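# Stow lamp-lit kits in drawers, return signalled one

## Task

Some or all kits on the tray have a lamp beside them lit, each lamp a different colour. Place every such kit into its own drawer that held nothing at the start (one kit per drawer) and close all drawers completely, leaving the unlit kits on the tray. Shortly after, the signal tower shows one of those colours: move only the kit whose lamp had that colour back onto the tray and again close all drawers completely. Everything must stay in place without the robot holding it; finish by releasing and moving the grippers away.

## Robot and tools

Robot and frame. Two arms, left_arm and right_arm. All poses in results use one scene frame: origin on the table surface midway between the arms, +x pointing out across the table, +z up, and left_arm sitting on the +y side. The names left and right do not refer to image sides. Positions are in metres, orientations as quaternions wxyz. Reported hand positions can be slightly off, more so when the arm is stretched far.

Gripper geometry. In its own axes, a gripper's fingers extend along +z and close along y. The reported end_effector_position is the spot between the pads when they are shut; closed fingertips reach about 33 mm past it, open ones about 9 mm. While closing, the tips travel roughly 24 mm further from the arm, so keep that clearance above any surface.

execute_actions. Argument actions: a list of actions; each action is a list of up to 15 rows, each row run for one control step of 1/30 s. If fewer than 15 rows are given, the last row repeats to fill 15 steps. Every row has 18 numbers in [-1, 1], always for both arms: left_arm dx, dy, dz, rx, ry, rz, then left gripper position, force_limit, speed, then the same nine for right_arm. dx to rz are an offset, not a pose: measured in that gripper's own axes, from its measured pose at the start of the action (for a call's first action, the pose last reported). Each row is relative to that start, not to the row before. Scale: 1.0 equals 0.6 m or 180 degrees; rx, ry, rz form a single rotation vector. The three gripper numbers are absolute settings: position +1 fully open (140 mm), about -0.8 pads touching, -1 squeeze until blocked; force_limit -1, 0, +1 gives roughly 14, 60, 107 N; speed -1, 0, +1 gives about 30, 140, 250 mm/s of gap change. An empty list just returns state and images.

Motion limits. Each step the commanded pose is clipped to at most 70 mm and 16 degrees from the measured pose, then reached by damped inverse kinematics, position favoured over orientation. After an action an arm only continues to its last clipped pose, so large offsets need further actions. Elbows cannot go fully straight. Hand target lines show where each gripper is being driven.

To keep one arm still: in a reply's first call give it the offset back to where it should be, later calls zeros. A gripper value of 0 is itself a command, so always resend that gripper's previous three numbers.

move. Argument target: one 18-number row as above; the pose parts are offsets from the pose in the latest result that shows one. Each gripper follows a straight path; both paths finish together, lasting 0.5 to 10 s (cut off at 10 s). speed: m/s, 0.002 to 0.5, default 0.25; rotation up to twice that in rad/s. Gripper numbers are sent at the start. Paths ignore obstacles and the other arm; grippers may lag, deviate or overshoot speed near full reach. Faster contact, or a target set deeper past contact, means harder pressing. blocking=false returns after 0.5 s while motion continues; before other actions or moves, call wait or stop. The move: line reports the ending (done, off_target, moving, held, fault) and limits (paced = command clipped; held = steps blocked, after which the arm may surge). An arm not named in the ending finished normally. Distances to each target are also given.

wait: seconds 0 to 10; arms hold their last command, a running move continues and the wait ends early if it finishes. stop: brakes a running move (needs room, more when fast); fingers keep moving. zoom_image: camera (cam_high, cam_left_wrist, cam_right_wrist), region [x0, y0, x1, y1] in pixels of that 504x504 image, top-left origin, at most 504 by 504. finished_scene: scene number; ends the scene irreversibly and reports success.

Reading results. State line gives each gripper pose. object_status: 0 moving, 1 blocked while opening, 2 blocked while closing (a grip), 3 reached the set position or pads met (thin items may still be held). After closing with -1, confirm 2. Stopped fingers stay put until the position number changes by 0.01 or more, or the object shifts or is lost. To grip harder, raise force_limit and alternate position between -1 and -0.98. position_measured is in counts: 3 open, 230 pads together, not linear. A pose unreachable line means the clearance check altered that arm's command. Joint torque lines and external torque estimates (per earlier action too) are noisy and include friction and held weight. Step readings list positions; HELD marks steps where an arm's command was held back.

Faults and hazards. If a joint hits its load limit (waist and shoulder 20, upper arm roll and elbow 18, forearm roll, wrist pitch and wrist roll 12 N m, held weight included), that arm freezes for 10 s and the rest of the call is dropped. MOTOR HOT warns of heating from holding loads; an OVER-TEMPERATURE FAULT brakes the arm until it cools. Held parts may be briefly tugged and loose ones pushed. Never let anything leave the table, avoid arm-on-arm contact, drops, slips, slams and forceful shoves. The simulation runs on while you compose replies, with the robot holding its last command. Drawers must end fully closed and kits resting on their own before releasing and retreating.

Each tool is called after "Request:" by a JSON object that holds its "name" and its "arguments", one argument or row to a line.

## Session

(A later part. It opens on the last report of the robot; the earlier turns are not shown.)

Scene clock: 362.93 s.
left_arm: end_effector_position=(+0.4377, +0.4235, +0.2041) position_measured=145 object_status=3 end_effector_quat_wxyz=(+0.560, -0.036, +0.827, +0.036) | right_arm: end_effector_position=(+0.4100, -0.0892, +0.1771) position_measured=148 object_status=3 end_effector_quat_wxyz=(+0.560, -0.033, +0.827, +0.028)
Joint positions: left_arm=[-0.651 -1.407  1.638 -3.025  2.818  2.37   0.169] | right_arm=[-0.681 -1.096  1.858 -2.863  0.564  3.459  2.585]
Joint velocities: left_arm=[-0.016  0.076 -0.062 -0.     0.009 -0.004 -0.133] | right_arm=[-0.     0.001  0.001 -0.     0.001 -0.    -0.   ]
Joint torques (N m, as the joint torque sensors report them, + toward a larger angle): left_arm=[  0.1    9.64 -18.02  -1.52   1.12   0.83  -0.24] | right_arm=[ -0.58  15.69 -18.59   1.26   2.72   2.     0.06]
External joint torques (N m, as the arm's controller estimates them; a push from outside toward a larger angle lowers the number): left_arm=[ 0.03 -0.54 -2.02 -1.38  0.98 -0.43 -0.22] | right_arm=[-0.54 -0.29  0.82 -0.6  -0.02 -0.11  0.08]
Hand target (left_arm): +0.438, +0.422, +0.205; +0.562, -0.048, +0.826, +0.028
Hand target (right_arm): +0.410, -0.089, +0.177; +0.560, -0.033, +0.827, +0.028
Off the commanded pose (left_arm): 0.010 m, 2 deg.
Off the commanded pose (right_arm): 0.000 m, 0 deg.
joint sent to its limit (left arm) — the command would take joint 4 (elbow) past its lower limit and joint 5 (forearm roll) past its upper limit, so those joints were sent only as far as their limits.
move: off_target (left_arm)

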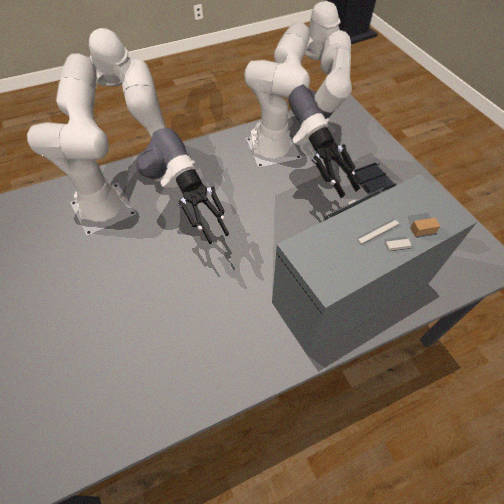

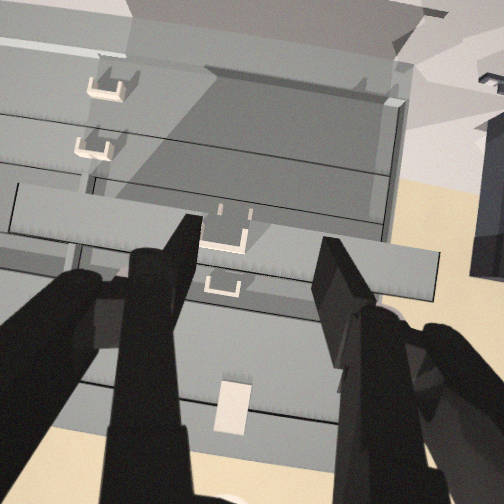

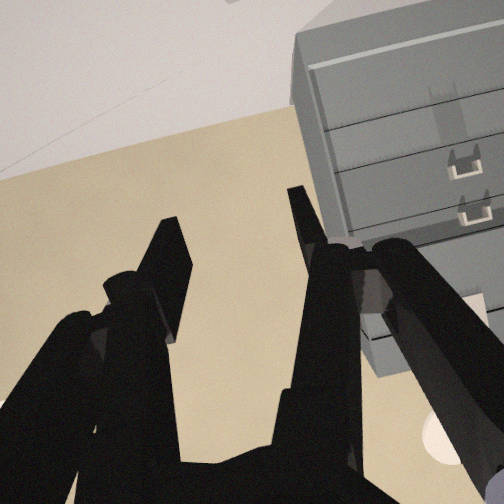

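Request:
{"name": "move", "arguments": {
  "target": [-0.004,-0.034,0.008,0,0,-0.012,-0.13,0,-0.3,0,0,0,0,0,0,-0.15,0,0],
  "speed": 0.06
}}

Request:
{"name": "move", "arguments": {
  "target": [-0.088,0,0.222,0,0,0,-0.13,0,-0.3,0,0,0,0,0,0,-0.15,0,0],
  "speed": 0.07
}}

Scene clock: 364.87 s.
left_arm: end_effector_position=(+0.4459, +0.4024, +0.2071) position_measured=145 object_status=3 end_effector_quat_wxyz=(+0.563, -0.042, +0.825, +0.026) | right_arm: end_effector_position=(+0.4100, -0.0892, +0.1771) position_measured=148 object_status=3 end_effector_quat_wxyz=(+0.560, -0.033, +0.827, +0.028)
Joint positions: left_arm=[-0.739 -1.398  1.611 -3.026  2.818  2.3    0.093] | right_arm=[-0.681 -1.096  1.858 -2.863  0.564  3.459  2.585]
Joint velocities: left_arm=[-0.016  0.025 -0.022  0.    -0.004 -0.047 -0.058] | right_arm=[ 0.    -0.001 -0.     0.001  0.001  0.001  0.002]
Joint torques (N m, as the joint torque sensors report them, + toward a larger angle): left_arm=[ -0.94  10.44 -18.4   -0.76  -0.83   0.61  -0.22] | right_arm=[ -0.39  15.63 -18.43   1.26   2.71   2.     0.1 ]
External joint torques (N m, as the arm's controller estimates them; a push from outside toward a larger angle lowers the number): left_arm=[-1.1   0.02 -2.06 -1.43 -1.2  -0.52 -0.19] | right_arm=[-0.39 -0.32  0.99 -0.62 -0.03 -0.11  0.13]
Hand target (left_arm): +0.446, +0.403, +0.206; +0.562, -0.051, +0.825, +0.024
Hand target (right_arm): +0.410, -0.089, +0.177; +0.560, -0.033, +0.827, +0.028
Off the commanded pose (left_arm): 0.003 m, 1 deg.
Off the commanded pose (right_arm): 0.000 m, 0 deg.
joint sent to its limit (left arm) — the command would take joint 4 (elbow) past its lower limit, so that joint was sent only as far as its limit.
move: done

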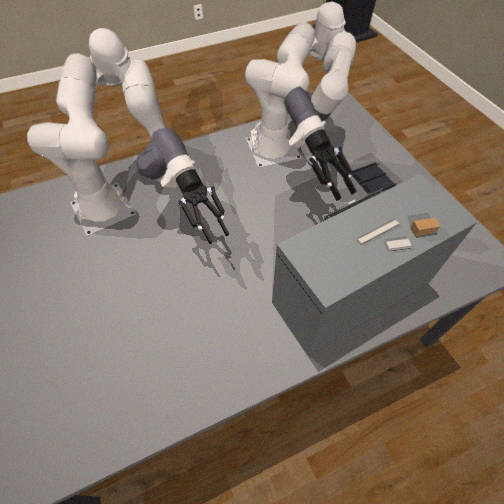

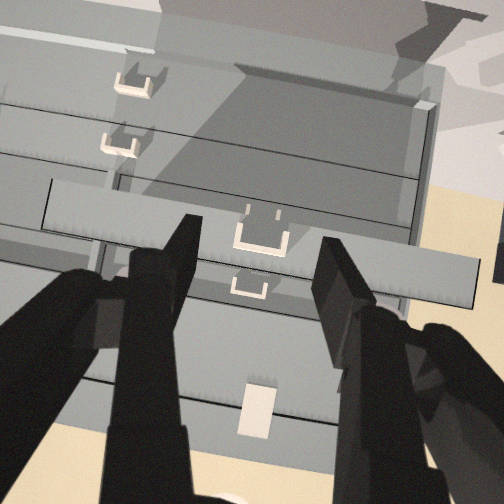

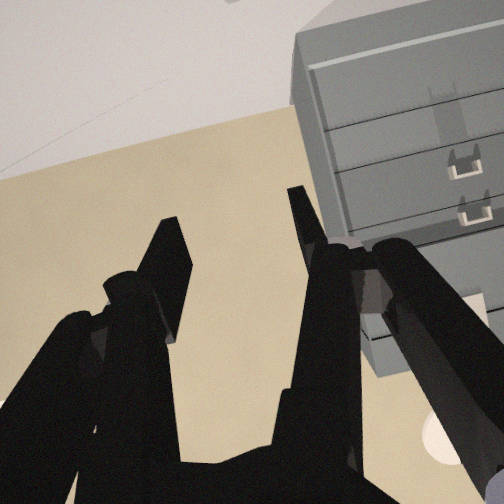

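Scene clock: 367.27 s.
left_arm: end_effector_position=(+0.5896, +0.4129, +0.2130) position_measured=145 object_status=3 end_effector_quat_wxyz=(+0.569, -0.044, +0.821, +0.026) | right_arm: end_effector_position=(+0.4100, -0.0892, +0.1771) position_measured=148 object_status=3 end_effector_quat_wxyz=(+0.560, -0.033, +0.827, +0.028)
Joint positions: left_arm=[-1.231 -1.433  1.628 -2.6    2.777  2.234  0.087] | right_arm=[-0.681 -1.096  1.858 -2.863  0.564  3.459  2.585]
Joint velocities: left_arm=[-0.003 -0.     0.001  0.006 -0.001  0.004 -0.001] | right_arm=[ 0.    -0.    -0.001  0.001  0.     0.    -0.002]
Joint torques (N m, as the joint torque sensors report them, + toward a larger angle): left_arm=[ -1.62  14.93 -25.64   2.65  -0.68   1.45   0.12] | right_arm=[ -0.61  15.69 -18.56   1.35   2.71   2.02   0.08]
External joint torques (N m, as the arm's controller estimates them; a push from outside toward a larger angle lowers the number): left_arm=[-1.67 -1.73  0.05  1.19 -1.28  0.34  0.15] | right_arm=[-0.58 -0.25  0.86 -0.52 -0.03 -0.09  0.11]
Hand target (left_arm): +0.590, +0.413, +0.211; +0.567, -0.044, +0.823, +0.024
Hand target (right_arm): +0.410, -0.089, +0.177; +0.560, -0.033, +0.827, +0.028
Off the commanded pose (left_arm): 0.007 m, 1 deg.
Off the commanded pose (right_arm): 0.000 m, 0 deg.
move: off_target (left_arm)

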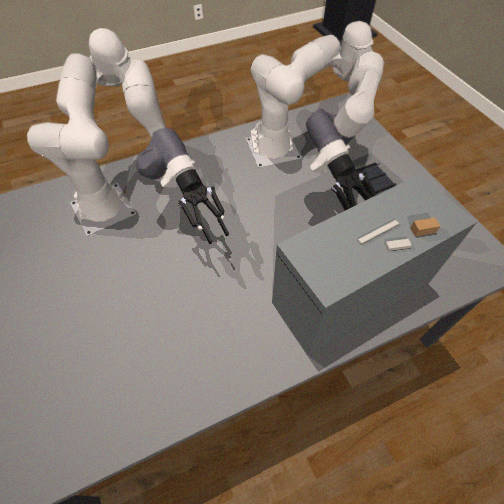

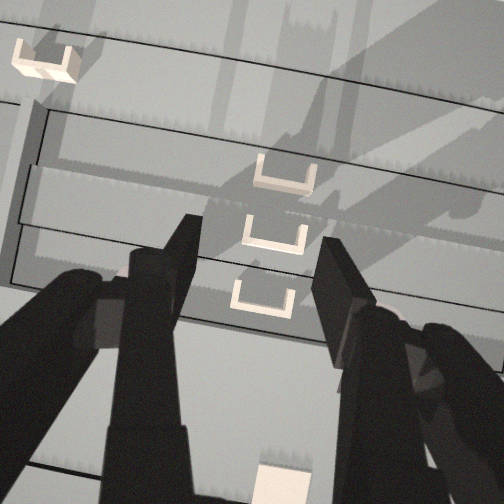

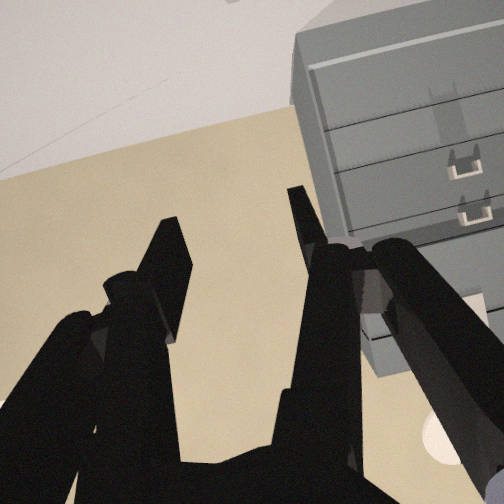

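Request:
{"name": "move", "arguments": {
  "target": [0.004,0.004,0.024,0,0,0,-0.13,0,-0.3,0,0,0,0,0,0,-0.15,0,0],
  "speed": 0.025
}}

Request:
{"name": "move", "arguments": {
  "target": [0.06,0,-0.22,0.1,0,0.04,-0.13,0,-0.3,0,0,0,0,0,0,-0.15,0,0],
  "speed": 0.15
}}

Scene clock: 369.57 s.
left_arm: end_effector_position=(+0.5965, +0.4137, +0.2112) position_measured=145 object_status=3 end_effector_quat_wxyz=(+0.571, -0.041, +0.819, +0.026) | right_arm: end_effector_position=(+0.4100, -0.0892, +0.1771) position_measured=148 object_status=3 end_effector_quat_wxyz=(+0.560, -0.033, +0.827, +0.028)
Joint positions: left_arm=[-1.249 -1.437  1.638 -2.578  2.792  2.241  0.087] | right_arm=[-0.681 -1.096  1.858 -2.863  0.564  3.459  2.585]
Joint velocities: left_arm=[ 0.    -0.001  0.001  0.001  0.003  0.001 -0.001] | right_arm=[ 0.    -0.     0.001  0.    -0.001 -0.     0.002]
Joint torques (N m, as the joint torque sensors report them, + toward a larger angle): left_arm=[ -8.32  12.2  -20.71  12.15   0.95   1.65  -0.07] | right_arm=[ -0.38  15.72 -18.45   1.29   2.7    1.99   0.08]
External joint torques (N m, as the arm's controller estimates them; a push from outside toward a larger angle lowers the number): left_arm=[-8.28 -4.91  5.35 10.84  0.39  0.58 -0.05] | right_arm=[-0.41 -0.22  0.91 -0.61 -0.03 -0.13  0.1 ]
Hand target (left_arm): +0.602, +0.416, +0.206; +0.569, -0.043, +0.821, +0.026
Hand target (right_arm): +0.410, -0.089, +0.177; +0.560, -0.033, +0.827, +0.028
Off the commanded pose (left_arm): 0.008 m, 0 deg.
Off the commanded pose (right_arm): 0.000 m, 0 deg.
move: off_target (left_arm)

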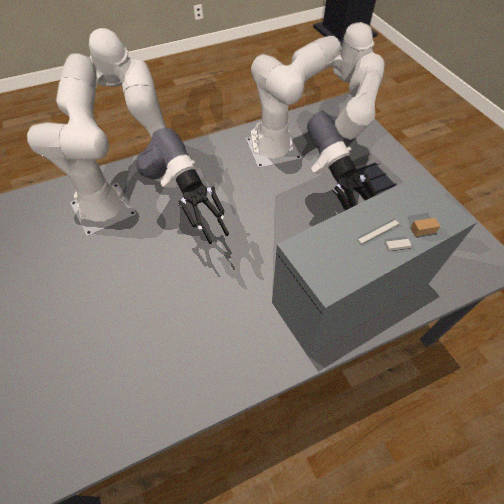

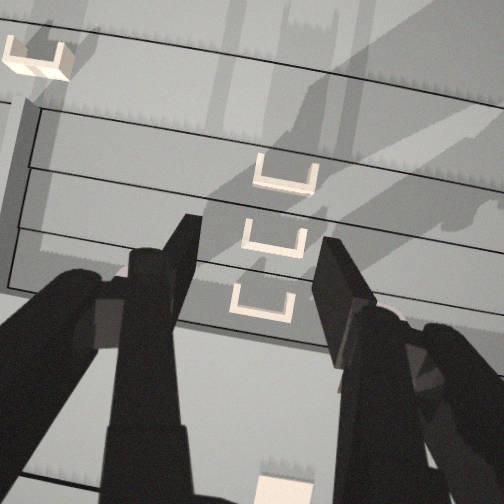

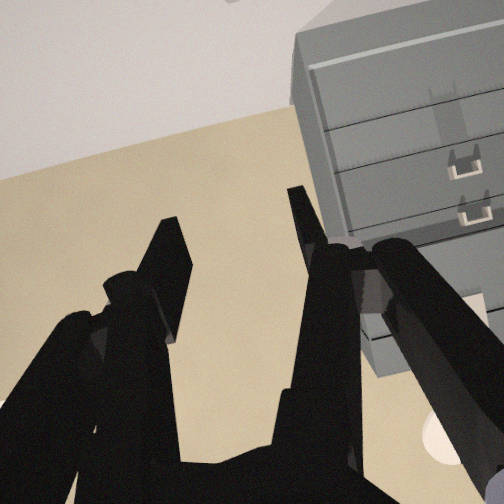

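Scene clock: 371.47 s.
left_arm: end_effector_position=(+0.4599, +0.4020, +0.2171) position_measured=145 object_status=3 end_effector_quat_wxyz=(+0.561, +0.103, +0.819, -0.066) | right_arm: end_effector_position=(+0.4100, -0.0892, +0.1771) position_measured=148 object_status=3 end_effector_quat_wxyz=(+0.560, -0.033, +0.827, +0.028)
Joint positions: left_arm=[-0.766 -1.261  1.63  -2.745  2.765  2.905  0.235] | right_arm=[-0.681 -1.096  1.858 -2.863  0.564  3.459  2.585]
Joint velocities: left_arm=[ 0.001  0.002 -0.002 -0.     0.     0.013  0.001] | right_arm=[ 0.001  0.001  0.    -0.001 -0.     0.    -0.001]
Joint torques (N m, as the joint torque sensors report them, + toward a larger angle): left_arm=[  2.11  11.96 -21.1    3.05  -1.78   1.93   0.14] | right_arm=[ -0.29  15.84 -18.61   1.58   2.69   2.     0.11]
External joint torques (N m, as the arm's controller estimates them; a push from outside toward a larger angle lowers the number): left_arm=[ 2.1  -1.28 -1.01  0.09 -0.3   0.53  0.16] | right_arm=[-0.29 -0.1   0.8  -0.28 -0.05 -0.11  0.14]
Hand target (left_arm): +0.460, +0.403, +0.218; +0.561, +0.104, +0.818, -0.065
Hand target (right_arm): +0.410, -0.089, +0.177; +0.560, -0.033, +0.827, +0.028
Off the commanded pose (left_arm): 0.006 m, 1 deg.
Off the commanded pose (right_arm): 0.000 m, 0 deg.
move: off_target (left_arm)

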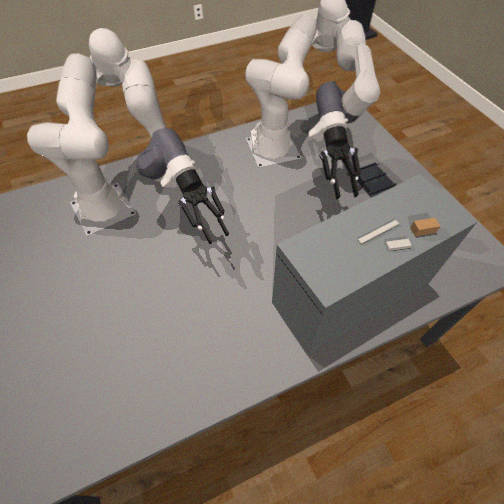

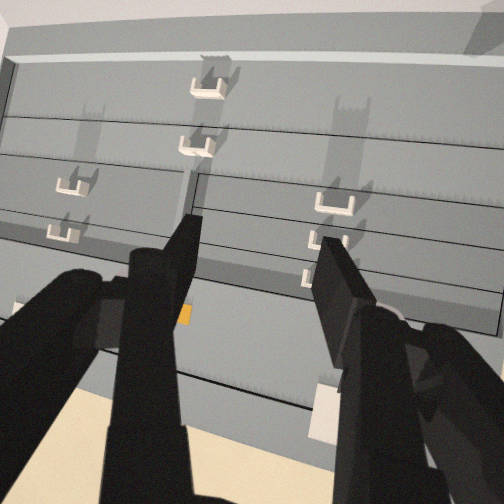

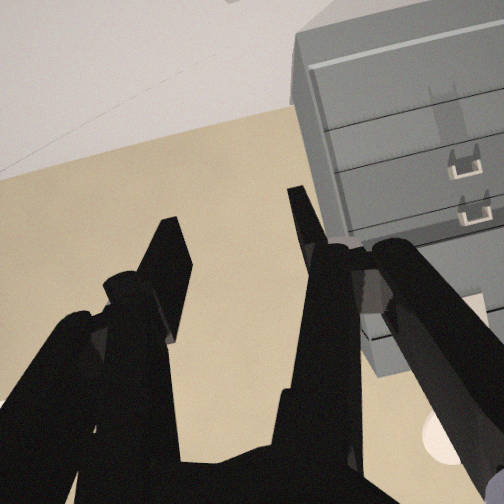

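Request:
{"name": "move", "arguments": {
  "target": [0,0.1,0,-0.22,0,-0.09,-0.13,0,-0.3,0,0,0,0,0,0,-0.15,0,0],
  "speed": 0.3
}}

Scene clock: 374.83 s.
left_arm: end_effector_position=(+0.4750, +0.4594, +0.2267) position_measured=145 object_status=3 end_effector_quat_wxyz=(+0.555, -0.209, +0.794, +0.134) | right_arm: end_effector_position=(+0.4100, -0.0892, +0.1771) position_measured=148 object_status=3 end_effector_quat_wxyz=(+0.560, -0.033, +0.827, +0.028)
Joint positions: left_arm=[-1.088 -1.489  1.509 -2.985  2.714  1.605 -0.083] | right_arm=[-0.681 -1.096  1.858 -2.863  0.564  3.459  2.585]
Joint velocities: left_arm=[-0.    -0.006  0.002 -0.001  0.    -0.016 -0.006] | right_arm=[-0.001  0.     0.     0.    -0.001  0.    -0.   ]
Joint torques (N m, as the joint torque sensors report them, + toward a larger angle): left_arm=[ -0.94   8.96 -20.14   3.54   1.89   0.36  -0.12] | right_arm=[ -0.4   15.63 -18.38   1.1    2.72   1.99   0.1 ]
External joint torques (N m, as the arm's controller estimates them; a push from outside toward a larger angle lowers the number): left_arm=[-0.96 -3.24 -0.62  1.22 -0.56 -0.37 -0.09] | right_arm=[-0.39 -0.31  1.   -0.78 -0.02 -0.12  0.13]
Hand target (left_arm): +0.475, +0.461, +0.225; +0.554, -0.214, +0.794, +0.134
Hand target (right_arm): +0.410, -0.089, +0.177; +0.560, -0.033, +0.827, +0.028
Off the commanded pose (left_arm): 0.009 m, 1 deg.
Off the commanded pose (right_arm): 0.000 m, 0 deg.
move: off_target (left_arm)

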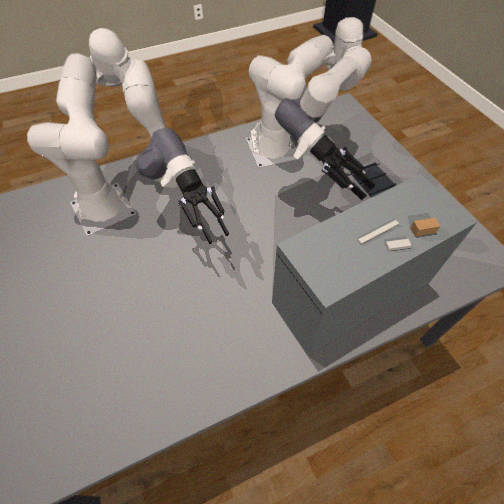

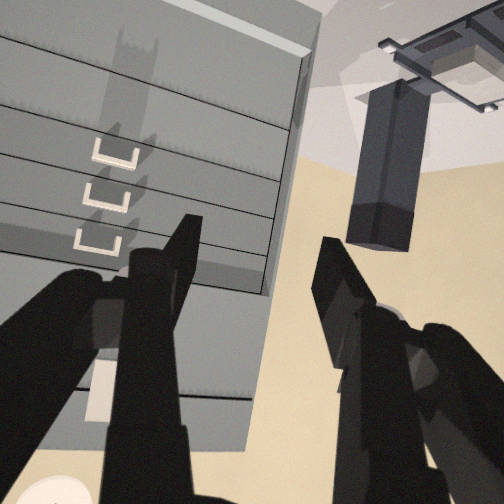

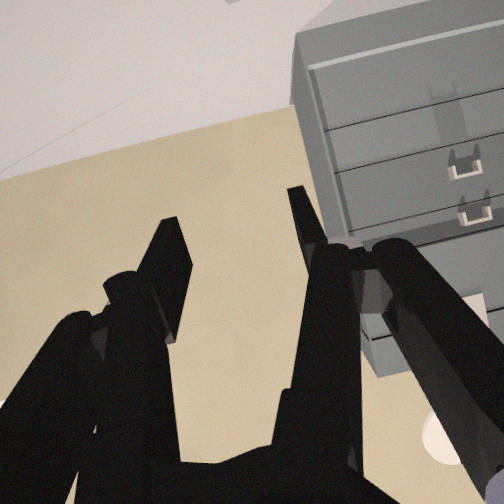

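Request:
{"name": "wait", "arguments": {
  "seconds": 10
}}

Scene clock: 385.50 s.
left_arm: end_effector_position=(+0.4750, +0.4602, +0.2266) position_measured=145 object_status=3 end_effector_quat_wxyz=(+0.555, -0.211, +0.793, +0.135) | right_arm: end_effector_position=(+0.4100, -0.0892, +0.1771) position_measured=148 object_status=3 end_effector_quat_wxyz=(+0.560, -0.033, +0.827, +0.028)
Joint positions: left_arm=[-1.088 -1.49   1.509 -2.985  2.714  1.602 -0.086] | right_arm=[-0.681 -1.096  1.858 -2.863  0.564  3.459  2.585]
Joint velocities: left_arm=[ 0.001  0.001  0.    -0.     0.001 -0.001 -0.001] | right_arm=[-0.001  0.001  0.001  0.     0.001 -0.    -0.001]
Joint torques (N m, as the joint torque sensors report them, + toward a larger angle): left_arm=[ -1.26   9.78 -19.18   3.07   1.78   0.36  -0.19] | right_arm=[ -0.36  15.88 -18.5    1.26   2.68   1.96   0.06]
External joint torques (N m, as the arm's controller estimates them; a push from outside toward a larger angle lowers the number): left_arm=[-1.34 -2.47  0.34  0.73 -0.67 -0.36 -0.16] | right_arm=[-0.32 -0.07  0.9  -0.65 -0.05 -0.15  0.08]
Hand target (left_arm): +0.475, +0.461, +0.225; +0.554, -0.214, +0.794, +0.134
Hand target (right_arm): +0.410, -0.089, +0.177; +0.560, -0.033, +0.827, +0.028
Off the commanded pose (left_arm): 0.009 m, 1 deg.
Off the commanded pose (right_arm): 0.000 m, 0 deg.
wait: 10.00 s; at rest from the start

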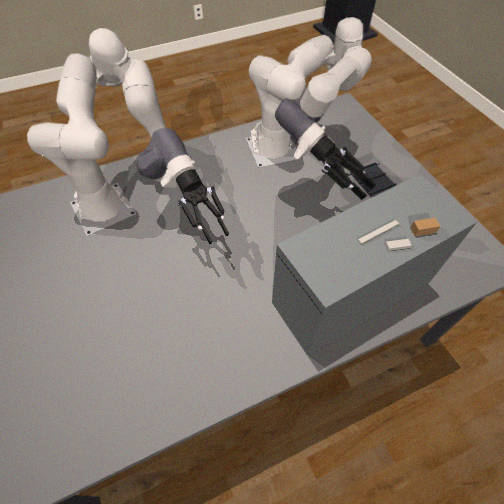

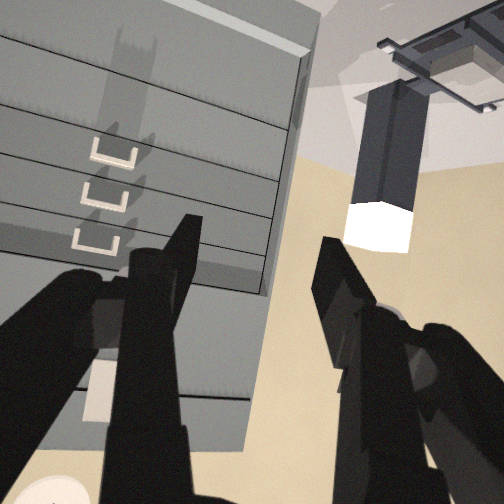

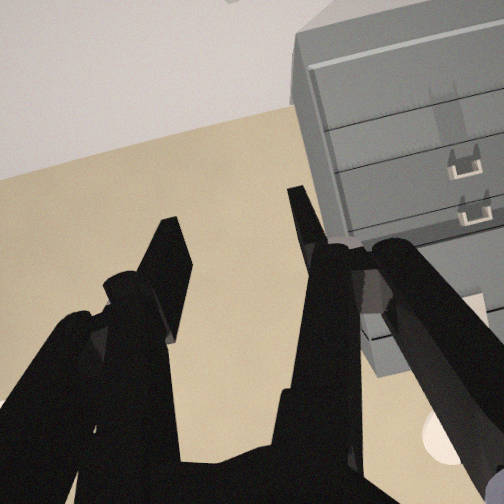

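Request:
{"name": "move", "arguments": {
  "target": [-0.1,0.05,-0.08,0.12,0,0.05,-0.2,0,-0.3,0.068,0.565,0.243,0,0,0,-0.15,0,0],
  "speed": 0.25
}}

Request:
{"name": "move", "arguments": {
  "target": [0,0.05,0,0,0.38,0,-0.2,0,-0.3,0,0,0.07,0,0,0,-0.15,0,0],
  "speed": 0.35
}}

Scene clock: 390.00 s.
left_arm: end_effector_position=(+0.4386, +0.4775, +0.2907) position_measured=154 object_status=3 end_effector_quat_wxyz=(+0.563, -0.040, +0.825, +0.028) | right_arm: end_effector_position=(+0.4975, +0.2661, +0.0993) position_measured=148 object_status=3 end_effector_quat_wxyz=(+0.564, -0.038, +0.825, +0.029)
Joint positions: left_arm=[-0.49  -1.424  1.367 -2.944  2.381  2.563  0.406] | right_arm=[-1.256 -1.701  1.768 -1.496  0.568  2.71   2.818]
Joint velocities: left_arm=[ 0.002  0.012 -0.005  0.003 -0.003  0.022  0.016] | right_arm=[-0.001 -0.001 -0.     0.001  0.002 -0.014  0.02 ]
Joint torques (N m, as the joint torque sensors report them, + toward a larger angle): left_arm=[  1.74  10.83 -19.59   7.45  -1.61   2.26   0.27] | right_arm=[ -1.81  39.93 -30.24  -0.5    2.44   1.13   0.36]
External joint torques (N m, as the arm's controller estimates them; a push from outside toward a larger angle lowers the number): left_arm=[ 1.7   0.1  -2.19  1.33 -1.35  0.49  0.3 ] | right_arm=[-1.8  -2.49  0.26  0.82  0.99 -0.49  0.38]
Hand target (left_arm): +0.439, +0.479, +0.292; +0.564, -0.038, +0.825, +0.029
Hand target (right_arm): +0.499, +0.265, +0.100; +0.563, -0.030, +0.825, +0.032
Off the commanded pose (left_arm): 0.008 m, 1 deg.
Off the commanded pose (right_arm): 0.013 m, 1 deg.
move: off_target (left_arm, right_arm)

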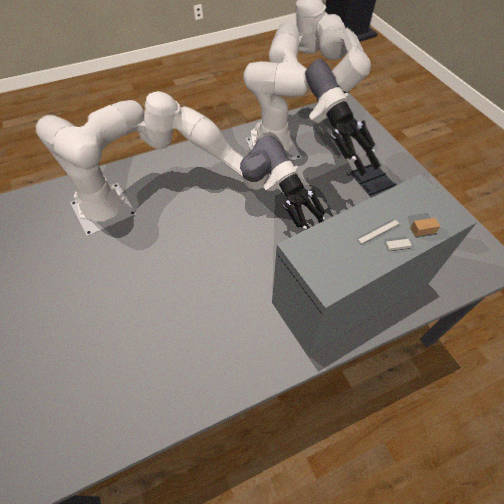

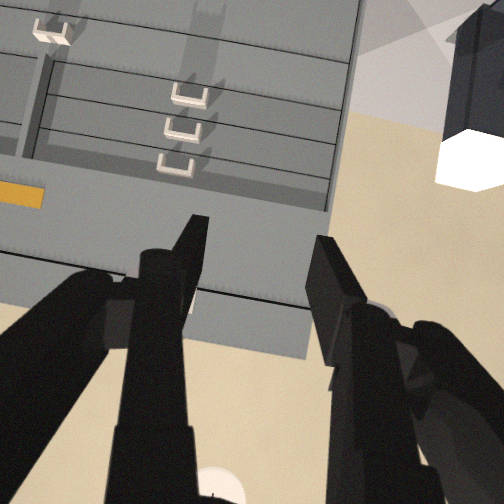

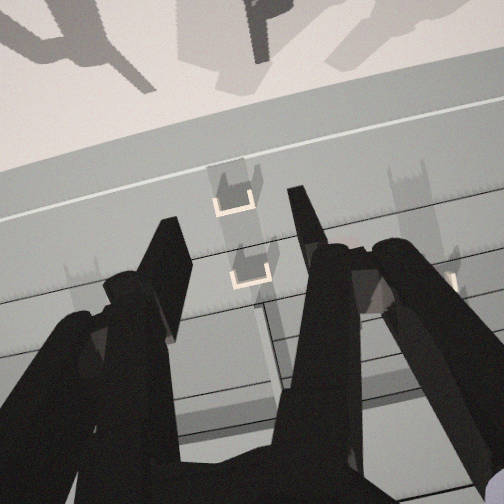

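Scene clock: 392.57 s.
left_arm: end_effector_position=(+0.4373, +0.5001, +0.2955) position_measured=154 object_status=3 end_effector_quat_wxyz=(+0.007, -0.047, +0.999, +0.004) | right_arm: end_effector_position=(+0.5361, +0.2707, +0.0849) position_measured=148 object_status=3 end_effector_quat_wxyz=(+0.564, -0.041, +0.824, +0.027)
Joint positions: left_arm=[-1.146 -0.771  1.191 -2.021  0.72   1.661  1.191] | right_arm=[-1.38  -1.739  1.752 -1.365  0.568  2.71   2.826]
Joint velocities: left_arm=[-0.003 -0.003  0.001  0.003 -0.001 -0.014  0.019] | right_arm=[ 0.     0.001 -0.001  0.001  0.     0.001  0.003]
Joint torques (N m, as the joint torque sensors report them, + toward a larger angle): left_arm=[ -1.07  10.06 -20.74  18.58   0.21   2.07   0.38] | right_arm=[ -1.36  42.75 -28.87  -1.1    1.75   1.3    0.43]
External joint torques (N m, as the arm's controller estimates them; a push from outside toward a larger angle lowers the number): left_arm=[-0.94 -2.89  0.05  0.25 -0.62 -0.39  0.38] | right_arm=[-1.37 -2.39  0.28  0.47  0.3  -0.29  0.46]
Hand target (left_arm): +0.436, +0.500, +0.295; +0.005, -0.042, +0.999, +0.003
Hand target (right_arm): +0.537, +0.271, +0.086; +0.565, -0.038, +0.824, +0.029
Off the commanded pose (left_arm): 0.009 m, 1 deg.
Off the commanded pose (right_arm): 0.001 m, 0 deg.
move: off_target (left_arm)

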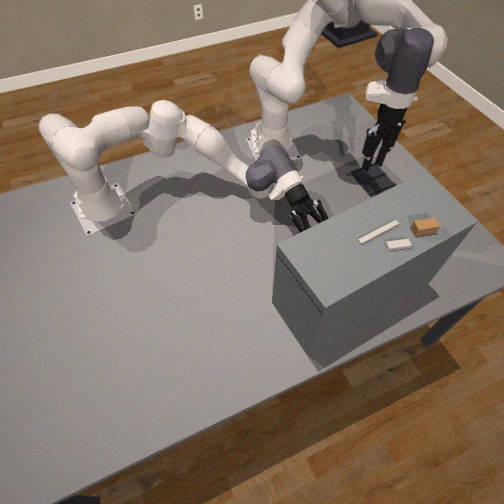

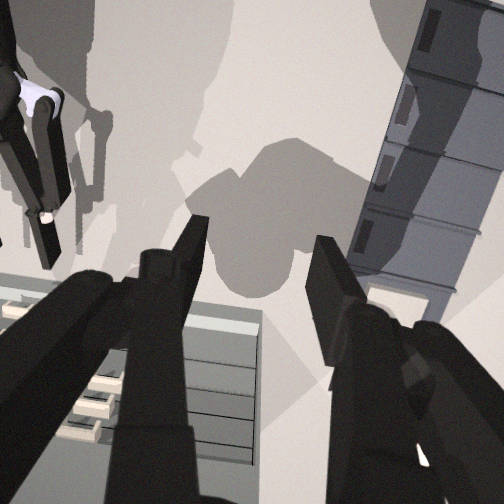

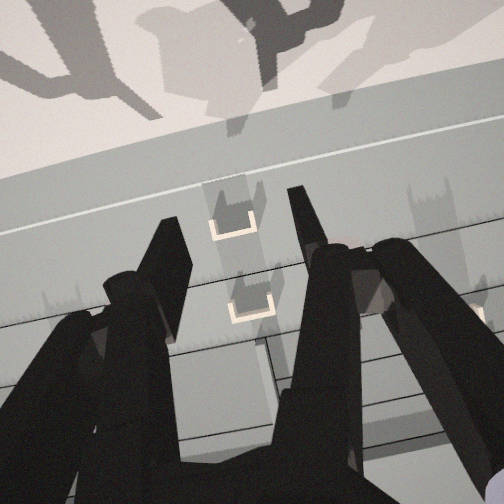

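Request:
{"name": "move", "arguments": {
  "target": [0,0,0,0,0,0,-0.2,0,-0.3,-0.038,-0.012,0.099,0,0,0,-0.15,0,0],
  "speed": 0.05
}}

Request:
{"name": "move", "arguments": {
  "target": [0,0,0,0,0,0,-0.2,0,-0.3,0,0,0,0,0,0,-1,0.6,0]
}}

Scene clock: 395.87 s.
left_arm: end_effector_position=(+0.4366, +0.5003, +0.2953) position_measured=154 object_status=3 end_effector_quat_wxyz=(+0.006, -0.045, +0.999, +0.005) | right_arm: end_effector_position=(+0.6007, +0.2708, +0.0862) position_measured=148 object_status=3 end_effector_quat_wxyz=(+0.564, -0.039, +0.824, +0.029)
Joint positions: left_arm=[-1.146 -0.771  1.191 -2.021  0.72   1.658  1.195] | right_arm=[-1.582 -1.753  1.719 -1.163  0.554  2.707  2.826]
Joint velocities: left_arm=[-0.001 -0.002  0.001 -0.001  0.    -0.    -0.002] | right_arm=[-0.001 -0.003 -0.004  0.019  0.001 -0.004  0.002]
Joint torques (N m, as the joint torque sensors report them, + toward a larger angle): left_arm=[  0.81  11.97 -22.05  17.7    0.67   2.68  -0.14] | right_arm=[ -1.29  46.12 -25.61  -0.76   0.61   1.21   0.14]
External joint torques (N m, as the arm's controller estimates them; a push from outside toward a larger angle lowers the number): left_arm=[ 0.83 -0.88 -1.39 -0.63 -0.15  0.24 -0.14] | right_arm=[-1.05 -3.2   0.8   0.66 -0.84 -0.35  0.17]
Hand target (left_arm): +0.437, +0.500, +0.295; +0.007, -0.047, +0.999, +0.004
Hand target (right_arm): +0.601, +0.271, +0.087; +0.565, -0.041, +0.824, +0.028
Off the commanded pose (left_arm): 0.001 m, 0 deg.
Off the commanded pose (right_arm): 0.002 m, 0 deg.
move: done

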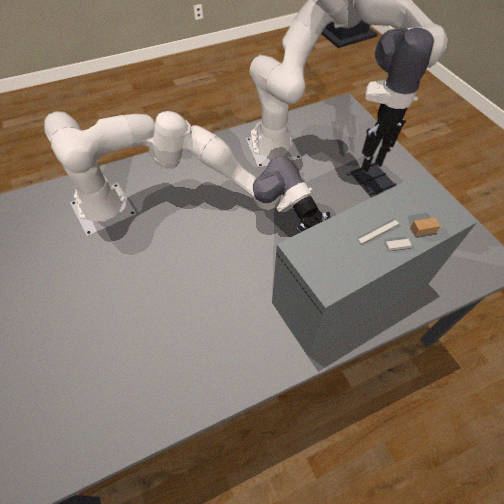

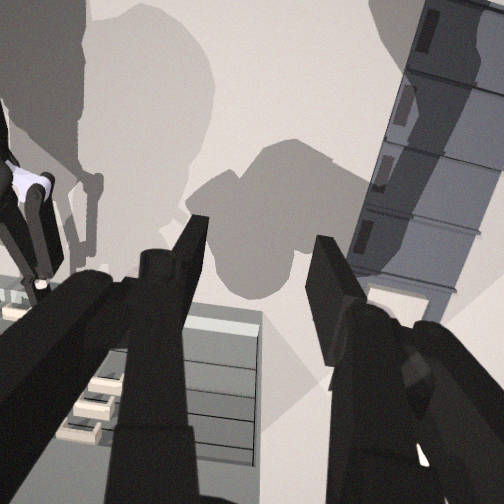

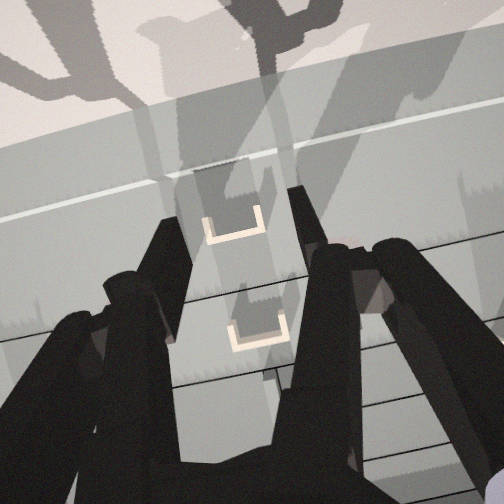

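Scene clock: 396.37 s.
left_arm: end_effector_position=(+0.4366, +0.5003, +0.2953) position_measured=154 object_status=3 end_effector_quat_wxyz=(+0.006, -0.045, +0.999, +0.005) | right_arm: end_effector_position=(+0.6007, +0.2698, +0.0859) position_measured=195 object_status=2 end_effector_quat_wxyz=(+0.563, -0.038, +0.825, +0.027)
Joint positions: left_arm=[-1.146 -0.771  1.191 -2.021  0.72   1.658  1.195] | right_arm=[-1.581 -1.753  1.719 -1.164  0.554  2.702  2.826]
Joint velocities: left_arm=[-0.001 -0.    -0.    -0.     0.001  0.    -0.001] | right_arm=[ 0.001 -0.     0.    -0.001 -0.001  0.001 -0.001]
Joint torques (N m, as the joint torque sensors report them, + toward a larger angle): left_arm=[ -0.16  11.57 -22.09  17.17   0.79   2.48   0.01] | right_arm=[ -1.02  47.23 -24.82  -1.82   1.5    2.17   0.07]
External joint torques (N m, as the arm's controller estimates them; a push from outside toward a larger angle lowers the number): left_arm=[-0.13 -1.29 -1.35 -1.21 -0.04  0.03  0.01] | right_arm=[-0.82 -1.9   1.5  -0.56  0.08  0.59  0.1 ]
Hand target (left_arm): +0.437, +0.500, +0.295; +0.006, -0.045, +0.999, +0.005
Hand target (right_arm): +0.601, +0.271, +0.086; +0.564, -0.039, +0.824, +0.029
Off the commanded pose (left_arm): 0.000 m, 0 deg.
Off the commanded pose (right_arm): 0.001 m, 0 deg.
move: done

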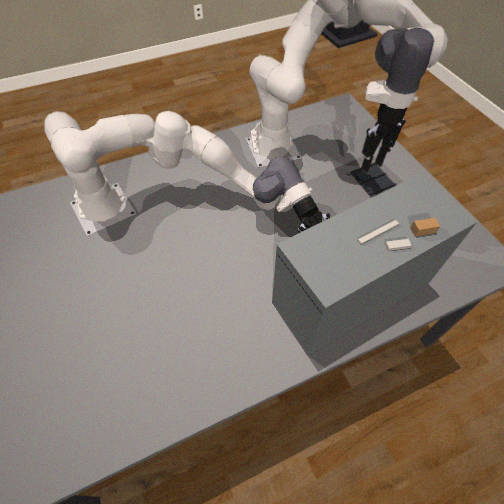

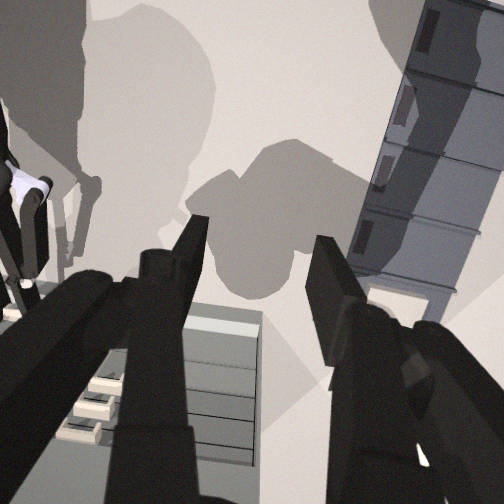

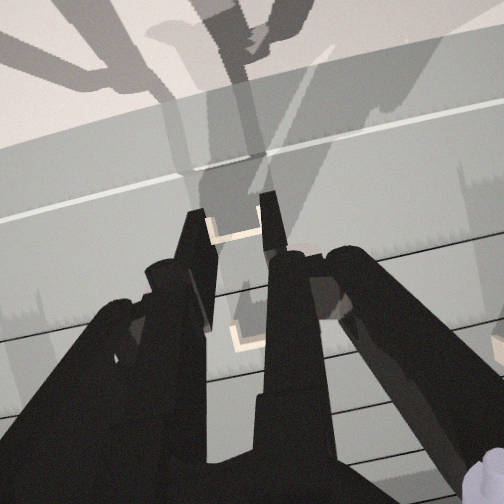

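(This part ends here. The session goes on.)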